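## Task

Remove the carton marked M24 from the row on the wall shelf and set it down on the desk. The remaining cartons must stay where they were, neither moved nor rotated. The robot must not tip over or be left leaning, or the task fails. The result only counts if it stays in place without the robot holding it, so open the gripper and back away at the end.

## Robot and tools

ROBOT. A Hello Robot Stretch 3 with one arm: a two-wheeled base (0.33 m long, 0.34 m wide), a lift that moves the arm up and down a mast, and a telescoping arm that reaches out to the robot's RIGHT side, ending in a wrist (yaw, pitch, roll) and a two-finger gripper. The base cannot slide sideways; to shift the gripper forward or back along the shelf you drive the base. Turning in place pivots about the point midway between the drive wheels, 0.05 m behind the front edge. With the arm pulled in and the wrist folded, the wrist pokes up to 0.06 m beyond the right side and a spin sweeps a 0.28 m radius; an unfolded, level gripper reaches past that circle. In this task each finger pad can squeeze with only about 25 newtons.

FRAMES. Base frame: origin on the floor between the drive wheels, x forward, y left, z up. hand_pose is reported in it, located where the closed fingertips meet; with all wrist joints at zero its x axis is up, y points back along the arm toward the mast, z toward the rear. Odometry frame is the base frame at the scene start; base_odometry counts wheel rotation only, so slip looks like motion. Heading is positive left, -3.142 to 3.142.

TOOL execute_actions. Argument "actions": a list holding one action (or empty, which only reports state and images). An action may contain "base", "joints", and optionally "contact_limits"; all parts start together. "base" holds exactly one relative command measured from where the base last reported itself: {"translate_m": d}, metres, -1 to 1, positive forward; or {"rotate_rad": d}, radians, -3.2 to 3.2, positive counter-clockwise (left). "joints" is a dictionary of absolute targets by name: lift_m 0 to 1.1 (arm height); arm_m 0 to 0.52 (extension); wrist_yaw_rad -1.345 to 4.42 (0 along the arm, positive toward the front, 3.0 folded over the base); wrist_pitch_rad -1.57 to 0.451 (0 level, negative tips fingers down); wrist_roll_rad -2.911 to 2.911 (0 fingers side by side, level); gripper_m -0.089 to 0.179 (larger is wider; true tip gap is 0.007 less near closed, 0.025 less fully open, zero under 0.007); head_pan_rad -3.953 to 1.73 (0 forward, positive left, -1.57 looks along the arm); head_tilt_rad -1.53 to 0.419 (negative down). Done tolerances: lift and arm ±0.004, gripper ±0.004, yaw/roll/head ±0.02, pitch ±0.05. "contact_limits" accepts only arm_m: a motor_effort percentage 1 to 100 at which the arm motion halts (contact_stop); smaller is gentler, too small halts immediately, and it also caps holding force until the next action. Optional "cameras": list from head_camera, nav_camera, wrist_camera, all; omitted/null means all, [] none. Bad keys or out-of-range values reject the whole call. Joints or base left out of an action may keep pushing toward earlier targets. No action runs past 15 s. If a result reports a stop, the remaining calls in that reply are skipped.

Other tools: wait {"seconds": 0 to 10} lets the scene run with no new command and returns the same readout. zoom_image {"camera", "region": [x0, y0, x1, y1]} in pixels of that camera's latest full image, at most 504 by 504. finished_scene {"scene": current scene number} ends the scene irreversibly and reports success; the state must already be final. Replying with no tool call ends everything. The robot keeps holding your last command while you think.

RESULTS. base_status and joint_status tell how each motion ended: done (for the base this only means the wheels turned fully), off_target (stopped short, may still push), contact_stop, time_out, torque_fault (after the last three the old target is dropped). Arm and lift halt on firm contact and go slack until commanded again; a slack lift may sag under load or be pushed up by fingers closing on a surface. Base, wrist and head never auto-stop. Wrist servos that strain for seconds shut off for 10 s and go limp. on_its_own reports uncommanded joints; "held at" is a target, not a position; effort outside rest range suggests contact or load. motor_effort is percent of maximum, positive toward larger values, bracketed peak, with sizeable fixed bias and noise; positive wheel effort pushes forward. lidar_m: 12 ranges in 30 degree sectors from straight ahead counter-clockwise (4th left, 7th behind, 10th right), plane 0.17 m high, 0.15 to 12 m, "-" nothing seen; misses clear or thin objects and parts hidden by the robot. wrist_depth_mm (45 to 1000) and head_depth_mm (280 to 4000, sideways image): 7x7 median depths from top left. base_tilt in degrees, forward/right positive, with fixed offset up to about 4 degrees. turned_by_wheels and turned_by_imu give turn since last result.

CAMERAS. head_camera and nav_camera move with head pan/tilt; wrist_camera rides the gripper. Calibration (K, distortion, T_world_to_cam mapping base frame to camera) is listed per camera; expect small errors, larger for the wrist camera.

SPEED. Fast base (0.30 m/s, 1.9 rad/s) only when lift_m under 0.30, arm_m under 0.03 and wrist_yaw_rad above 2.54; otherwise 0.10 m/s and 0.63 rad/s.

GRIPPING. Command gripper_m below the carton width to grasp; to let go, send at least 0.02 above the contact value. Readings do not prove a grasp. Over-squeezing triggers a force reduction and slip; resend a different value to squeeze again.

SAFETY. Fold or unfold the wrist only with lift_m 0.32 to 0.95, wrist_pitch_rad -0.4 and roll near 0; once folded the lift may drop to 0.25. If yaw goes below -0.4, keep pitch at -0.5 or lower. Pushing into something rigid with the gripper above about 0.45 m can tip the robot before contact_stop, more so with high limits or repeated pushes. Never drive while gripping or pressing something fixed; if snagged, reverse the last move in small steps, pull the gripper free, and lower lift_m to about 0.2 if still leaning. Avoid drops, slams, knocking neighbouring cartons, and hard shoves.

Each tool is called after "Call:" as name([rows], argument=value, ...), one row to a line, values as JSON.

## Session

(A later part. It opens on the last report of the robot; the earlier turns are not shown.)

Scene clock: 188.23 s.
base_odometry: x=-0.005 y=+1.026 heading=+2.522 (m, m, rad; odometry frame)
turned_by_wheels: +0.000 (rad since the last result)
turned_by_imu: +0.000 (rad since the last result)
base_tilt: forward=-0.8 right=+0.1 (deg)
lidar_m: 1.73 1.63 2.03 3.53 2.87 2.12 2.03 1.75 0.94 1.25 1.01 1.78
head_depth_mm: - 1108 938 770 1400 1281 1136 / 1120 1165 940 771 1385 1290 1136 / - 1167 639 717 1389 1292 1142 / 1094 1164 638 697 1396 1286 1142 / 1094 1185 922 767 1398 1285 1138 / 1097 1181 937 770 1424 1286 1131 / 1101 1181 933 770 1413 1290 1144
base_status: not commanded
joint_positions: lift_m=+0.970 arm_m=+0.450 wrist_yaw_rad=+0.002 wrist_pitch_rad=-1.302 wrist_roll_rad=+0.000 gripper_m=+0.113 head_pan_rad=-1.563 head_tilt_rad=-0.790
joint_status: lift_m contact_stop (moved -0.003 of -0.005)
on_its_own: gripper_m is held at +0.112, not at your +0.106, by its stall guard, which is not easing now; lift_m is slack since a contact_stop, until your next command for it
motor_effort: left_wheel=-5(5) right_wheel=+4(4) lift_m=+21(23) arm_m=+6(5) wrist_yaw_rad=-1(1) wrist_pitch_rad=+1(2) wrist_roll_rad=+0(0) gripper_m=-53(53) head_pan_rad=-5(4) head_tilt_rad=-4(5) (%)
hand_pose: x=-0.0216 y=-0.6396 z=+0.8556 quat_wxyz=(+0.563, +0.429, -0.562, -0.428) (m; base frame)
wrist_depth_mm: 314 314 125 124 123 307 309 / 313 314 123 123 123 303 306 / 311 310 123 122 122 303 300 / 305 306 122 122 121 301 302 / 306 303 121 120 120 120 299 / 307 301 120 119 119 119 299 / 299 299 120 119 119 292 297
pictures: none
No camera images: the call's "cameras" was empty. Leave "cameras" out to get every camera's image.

Touchdown on the desk. Releasing.

Call:
execute_actions([
  {"joints": {"gripper_m": 0.165, "lift_m": 0.971}},
], cameras=["wrist_camera"])

Call:
wait(seconds=0.8)

Scene clock: 193.27 s.
base_odometry: x=-0.005 y=+1.026 heading=+2.522 (m, m, rad; odometry frame)
turned_by_wheels: +0.000 (rad since the last result)
turned_by_imu: +0.001 (rad since the last result)
base_tilt: forward=-0.9 right=+0.1 (deg)
lidar_m: 1.73 1.63 2.04 3.53 2.86 2.11 2.03 1.76 0.94 1.25 1.02 1.79
head_depth_mm: - 1103 940 767 1391 1288 1140 / 1115 1174 935 772 1392 1280 1143 / - 1178 637 717 1393 1282 1144 / 1094 1161 638 695 1393 1290 1141 / 1095 1183 919 769 1386 1289 1133 / 1093 1182 932 767 1416 1287 1132 / 1101 1180 932 769 1420 1289 1136
base_status: not commanded
joint_positions: lift_m=+0.971 arm_m=+0.450 wrist_yaw_rad=+0.001 wrist_pitch_rad=-1.301 wrist_roll_rad=+0.000 gripper_m=+0.165 head_pan_rad=-1.563 head_tilt_rad=-0.790
joint_status: all done
motor_effort: left_wheel=-3(5) right_wheel=+3(4) lift_m=+23(22) arm_m=+6(6) wrist_yaw_rad=-1(2) wrist_pitch_rad=+1(1) wrist_roll_rad=+0(0) gripper_m=+1(99) head_pan_rad=-4(4) head_tilt_rad=-4(3) (%)
hand_pose: x=-0.0216 y=-0.6396 z=+0.8562 quat_wxyz=(+0.563, +0.429, -0.562, -0.428) (m; base frame)
wrist_depth_mm: 312 314 123 123 122 307 307 / 307 309 122 121 122 305 305 / 306 309 122 121 121 304 300 / 308 303 121 120 120 300 302 / 303 306 120 119 119 299 298 / 301 301 119 119 118 118 294 / 300 300 118 118 117 291 292
pictures: wrist_camera
camera_calibration (this result's frames):
wrist_camera: T_world_to_cam=[[-0.998149, -0.0570271, -0.0211115, -0.0366018], [-0.0555502, 0.996342, -0.0649413, 0.724313], [0.0247377, -0.0636484, -0.997666, 0.978363], [0, 0, 0, 1]] pos_world=[-0.0205008, -0.661479, 1.02234]
Images, in order (width x height): wrist_camera 644x364.

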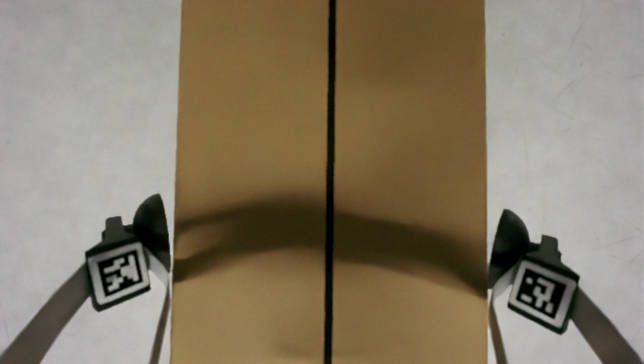

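Scene clock: 194.07 s.
base_odometry: x=-0.005 y=+1.026 heading=+2.522 (m, m, rad; odometry frame)
turned_by_wheels: +0.000 (rad since the last result)
turned_by_imu: +0.000 (rad since the last result)
base_tilt: forward=-0.9 right=+0.1 (deg)
lidar_m: 1.73 1.63 2.03 3.53 2.86 2.11 2.02 1.76 0.94 1.25 1.01 1.79
head_depth_mm: - 1104 933 771 1396 1286 1136 / 1117 1176 933 768 1392 1292 1136 / - 1179 637 715 1387 1290 1137 / 1090 1162 636 695 1397 1291 1135 / 1093 1178 919 769 1389 1280 1144 / 1096 1183 932 768 1417 1292 1145 / 1101 1186 932 768 1416 1291 1136
base_status: not commanded
joint_positions: lift_m=+0.971 arm_m=+0.450 wrist_yaw_rad=+0.001 wrist_pitch_rad=-1.301 wrist_roll_rad=+0.000 gripper_m=+0.165 head_pan_rad=-1.563 head_tilt_rad=-0.790
joint_status: all done
motor_effort: left_wheel=-3(5) right_wheel=+2(4) lift_m=+23(22) arm_m=+6(6) wrist_yaw_rad=-1(2) wrist_pitch_rad=+1(1) wrist_roll_rad=+0(0) gripper_m=+1(99) head_pan_rad=-5(4) head_tilt_rad=-3(3) (%)
hand_pose: x=-0.0216 y=-0.6396 z=+0.8562 quat_wxyz=(+0.563, +0.429, -0.562, -0.428) (m; base frame)
wrist_depth_mm: 314 316 123 122 123 306 306 / 312 304 122 122 121 306 302 / 308 306 122 121 121 305 302 / 303 304 120 120 120 301 297 / 306 301 119 119 119 296 295 / 304 300 119 119 118 118 299 / 297 298 118 118 118 296 294
wait: 0.80 s; at rest by 0.27 s
pictures: head_camera (sideways: a quarter turn clockwise sets it upright), nav_camera (sideways: a quarter turn counterclockwise sets it upright), wrist_camera
camera_calibration (this result's frames):
head_camera: T_world_to_cam=[[-0.00179222, 0.742099, -0.670288, 0.898213], [0.999995, -0.000489306, -0.00321552, 0.00433426], [-0.00271421, -0.67029, -0.742094, 0.926351], [0, 0, 0, 1]] pos_world=[-0.000210132, -0.0456366, 1.28951]
nav_camera: T_world_to_cam=[[-0.00365747, -0.719252, 0.69474, -0.860374], [-0.998158, -0.0394469, -0.0460935, 0.1121], [0.0605582, -0.693629, -0.717783, 0.890724], [0, 0, 0, 1]] pos_world=[0.0548062, 0.00342785, 1.24225]
wrist_camera: T_world_to_cam=[[-0.998149, -0.0570273, -0.0211115, -0.036602], [-0.0555505, 0.996342, -0.0649416, 0.724313], [0.0247377, -0.0636486, -0.997666, 0.978363], [0, 0, 0, 1]] pos_world=[-0.0205008, -0.661479, 1.02234]
Images, in order (width x height): head_camera 896x504, nav_camera 672x504, wrist_camera 644x364.

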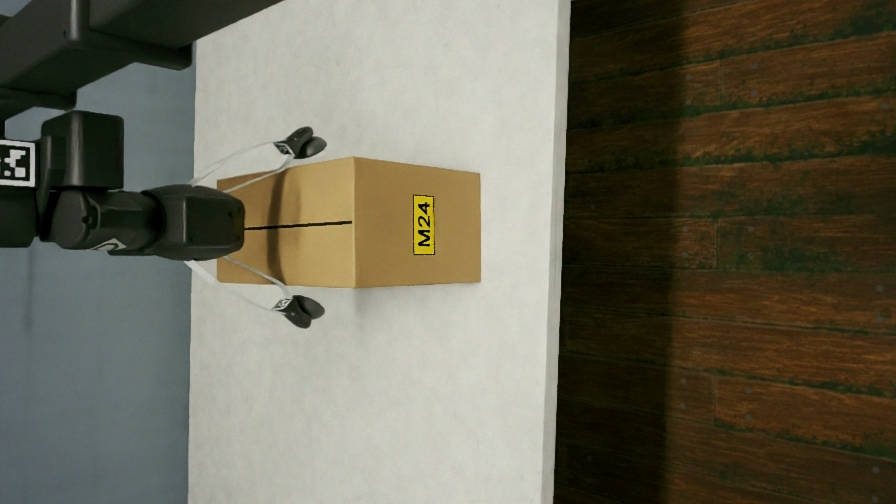

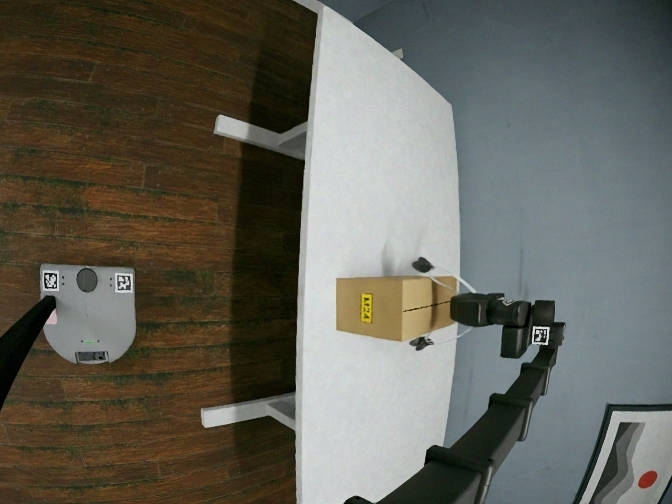

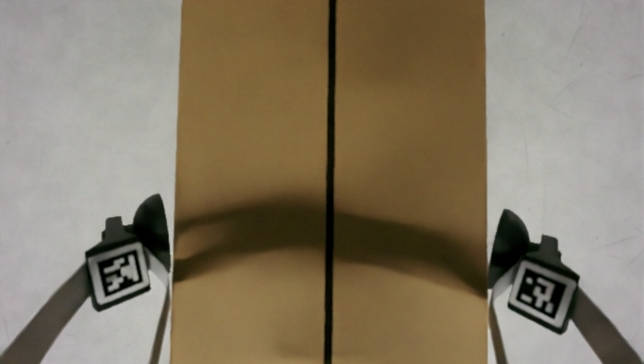

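Call:
execute_actions([
  {"joints": {"lift_m": 1.04}},
], cameras=["wrist_camera"])

Call:
execute_actions([
  {"joints": {"arm_m": 0.01}},
], cameras=["head_camera", "nav_camera"])

Scene clock: 198.93 s.
base_odometry: x=-0.005 y=+1.026 heading=+2.522 (m, m, rad; odometry frame)
turned_by_wheels: +0.000 (rad since the last result)
turned_by_imu: +0.001 (rad since the last result)
base_tilt: forward=-0.9 right=+0.1 (deg)
lidar_m: 1.73 1.64 2.03 3.53 2.85 2.11 2.03 1.76 0.94 1.25 1.01 1.79
head_depth_mm: 1085 1170 930 769 1388 1284 1127 / 1088 1174 934 768 1391 1281 1140 / 1091 1178 659 714 1401 1290 1139 / 1092 1139 636 694 1399 1287 1133 / 1090 1181 935 767 1391 1292 1141 / 1096 1179 936 770 1410 1285 1138 / 1090 1186 938 770 1415 1292 1133
base_status: not commanded
joint_positions: lift_m=+1.040 arm_m=+0.450 wrist_yaw_rad=+0.001 wrist_pitch_rad=-1.301 wrist_roll_rad=+0.000 gripper_m=+0.165 head_pan_rad=-1.563 head_tilt_rad=-0.790
joint_status: all done
motor_effort: left_wheel=-4(4) right_wheel=+3(3) lift_m=+29(31) arm_m=+6(6) wrist_yaw_rad=-1(2) wrist_pitch_rad=+1(1) wrist_roll_rad=+0(0) gripper_m=+2(1) head_pan_rad=-4(4) head_tilt_rad=-2(3) (%)
hand_pose: x=-0.0216 y=-0.6396 z=+0.9249 quat_wxyz=(+0.563, +0.429, -0.562, -0.428) (m; base frame)
wrist_depth_mm: 382 388 386 194 380 382 376 / 389 384 374 192 193 375 374 / 376 380 376 191 190 371 374 / 376 377 190 190 189 368 368 / 377 369 190 188 189 367 369 / 371 371 188 186 186 367 367 / 364 364 186 186 185 364 362
pictures: wrist_camera
camera_calibration (this result's frames):
wrist_camera: T_world_to_cam=[[-0.998149, -0.0570274, -0.0211115, -0.0351529], [-0.0555506, 0.996342, -0.0649416, 0.728771], [0.0247377, -0.0636486, -0.997666, 1.04685], [0, 0, 0, 1]] pos_world=[-0.0205008, -0.661479, 1.09099]
Images, in order (width x height): wrist_camera 644x364.

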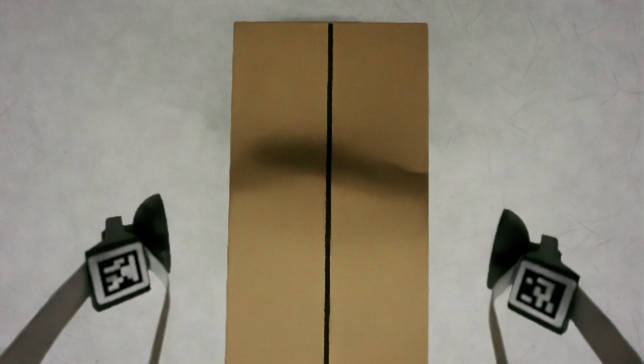

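Scene clock: 203.37 s.
base_odometry: x=-0.005 y=+1.026 heading=+2.522 (m, m, rad; odometry frame)
turned_by_wheels: +0.000 (rad since the last result)
turned_by_imu: +0.001 (rad since the last result)
base_tilt: forward=-0.8 right=+0.2 (deg)
lidar_m: 1.73 1.63 2.03 3.53 2.86 2.11 2.03 1.76 0.94 1.25 1.01 1.79
head_depth_mm: 1044 - - - - 1264 1133 / 1065 - - - - 1234 1135 / 1058 - - - - - 1136 / 1087 1180 638 697 694 1263 1131 / 1087 1179 932 771 698 1261 1139 / 1094 1184 935 772 1423 1253 1132 / 1096 1181 935 767 1420 1287 1134
base_status: not commanded
joint_positions: lift_m=+1.040 arm_m=+0.010 wrist_yaw_rad=+0.001 wrist_pitch_rad=-1.301 wrist_roll_rad=+0.000 gripper_m=+0.165 head_pan_rad=-1.563 head_tilt_rad=-0.790
joint_status: all done
motor_effort: left_wheel=-3(3) right_wheel=+2(3) lift_m=+29(28) arm_m=-4(3) wrist_yaw_rad=-2(1) wrist_pitch_rad=+1(1) wrist_roll_rad=+0(0) gripper_m=+1(0) head_pan_rad=-4(5) head_tilt_rad=-3(3) (%)
hand_pose: x=-0.0216 y=-0.2002 z=+0.9249 quat_wxyz=(+0.563, +0.429, -0.562, -0.428) (m; base frame)
wrist_depth_mm: - - 408 389 378 389 379 / - - - - - - - / - - - - - - - / - - - - - - - / - - - - - - - / - - - - - - - / - - - - - - -
pictures: head_camera (sideways: a quarter turn clockwise sets it upright), nav_camera (sideways: a quarter turn counterclockwise sets it upright)
camera_calibration (this result's frames):
head_camera: T_world_to_cam=[[-0.00179215, 0.742101, -0.670285, 0.898209], [0.999995, -0.000489413, -0.00321555, 0.0043343], [-0.00271431, -0.670287, -0.742097, 0.926354], [0, 0, 0, 1]] pos_world=[-0.000210138, -0.0456365, 1.28951]
nav_camera: T_world_to_cam=[[-0.00365754, -0.719254, 0.694737, -0.860371], [-0.998158, -0.0394466, -0.0460936, 0.1121], [0.0605581, -0.693626, -0.717785, 0.890727], [0, 0, 0, 1]] pos_world=[0.0548062, 0.00342807, 1.24225]
Images, in order (width x height): head_camera 896x504, nav_camera 672x504.

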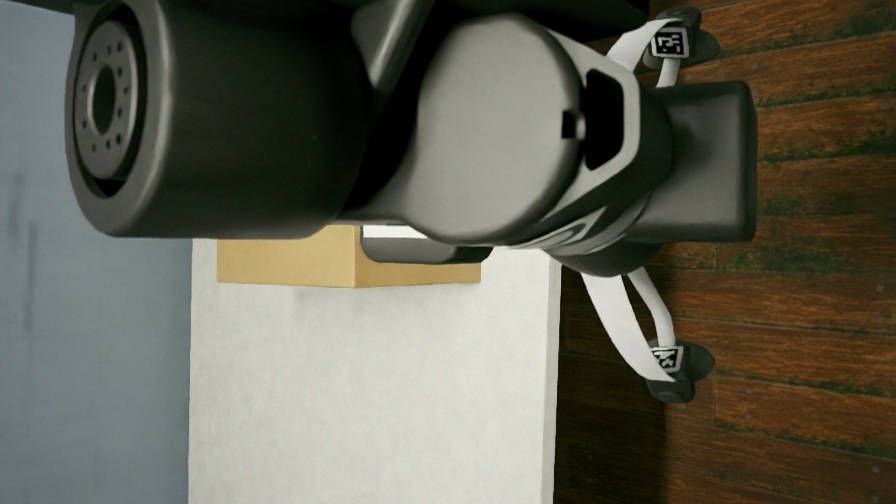

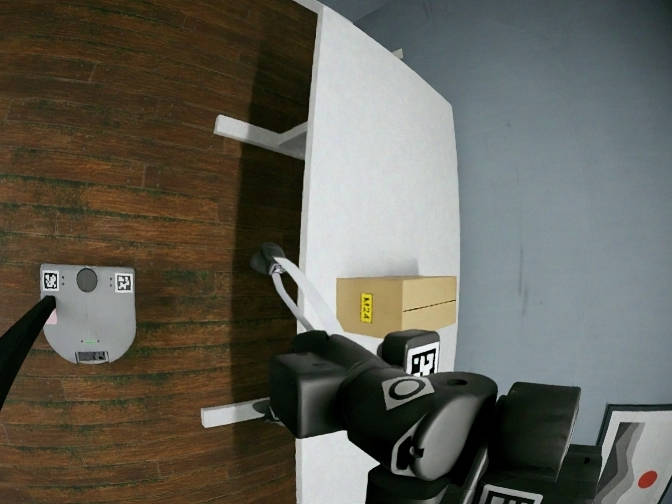

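Call:
finished_scene(scene=2)

The scene is finished: the task was done.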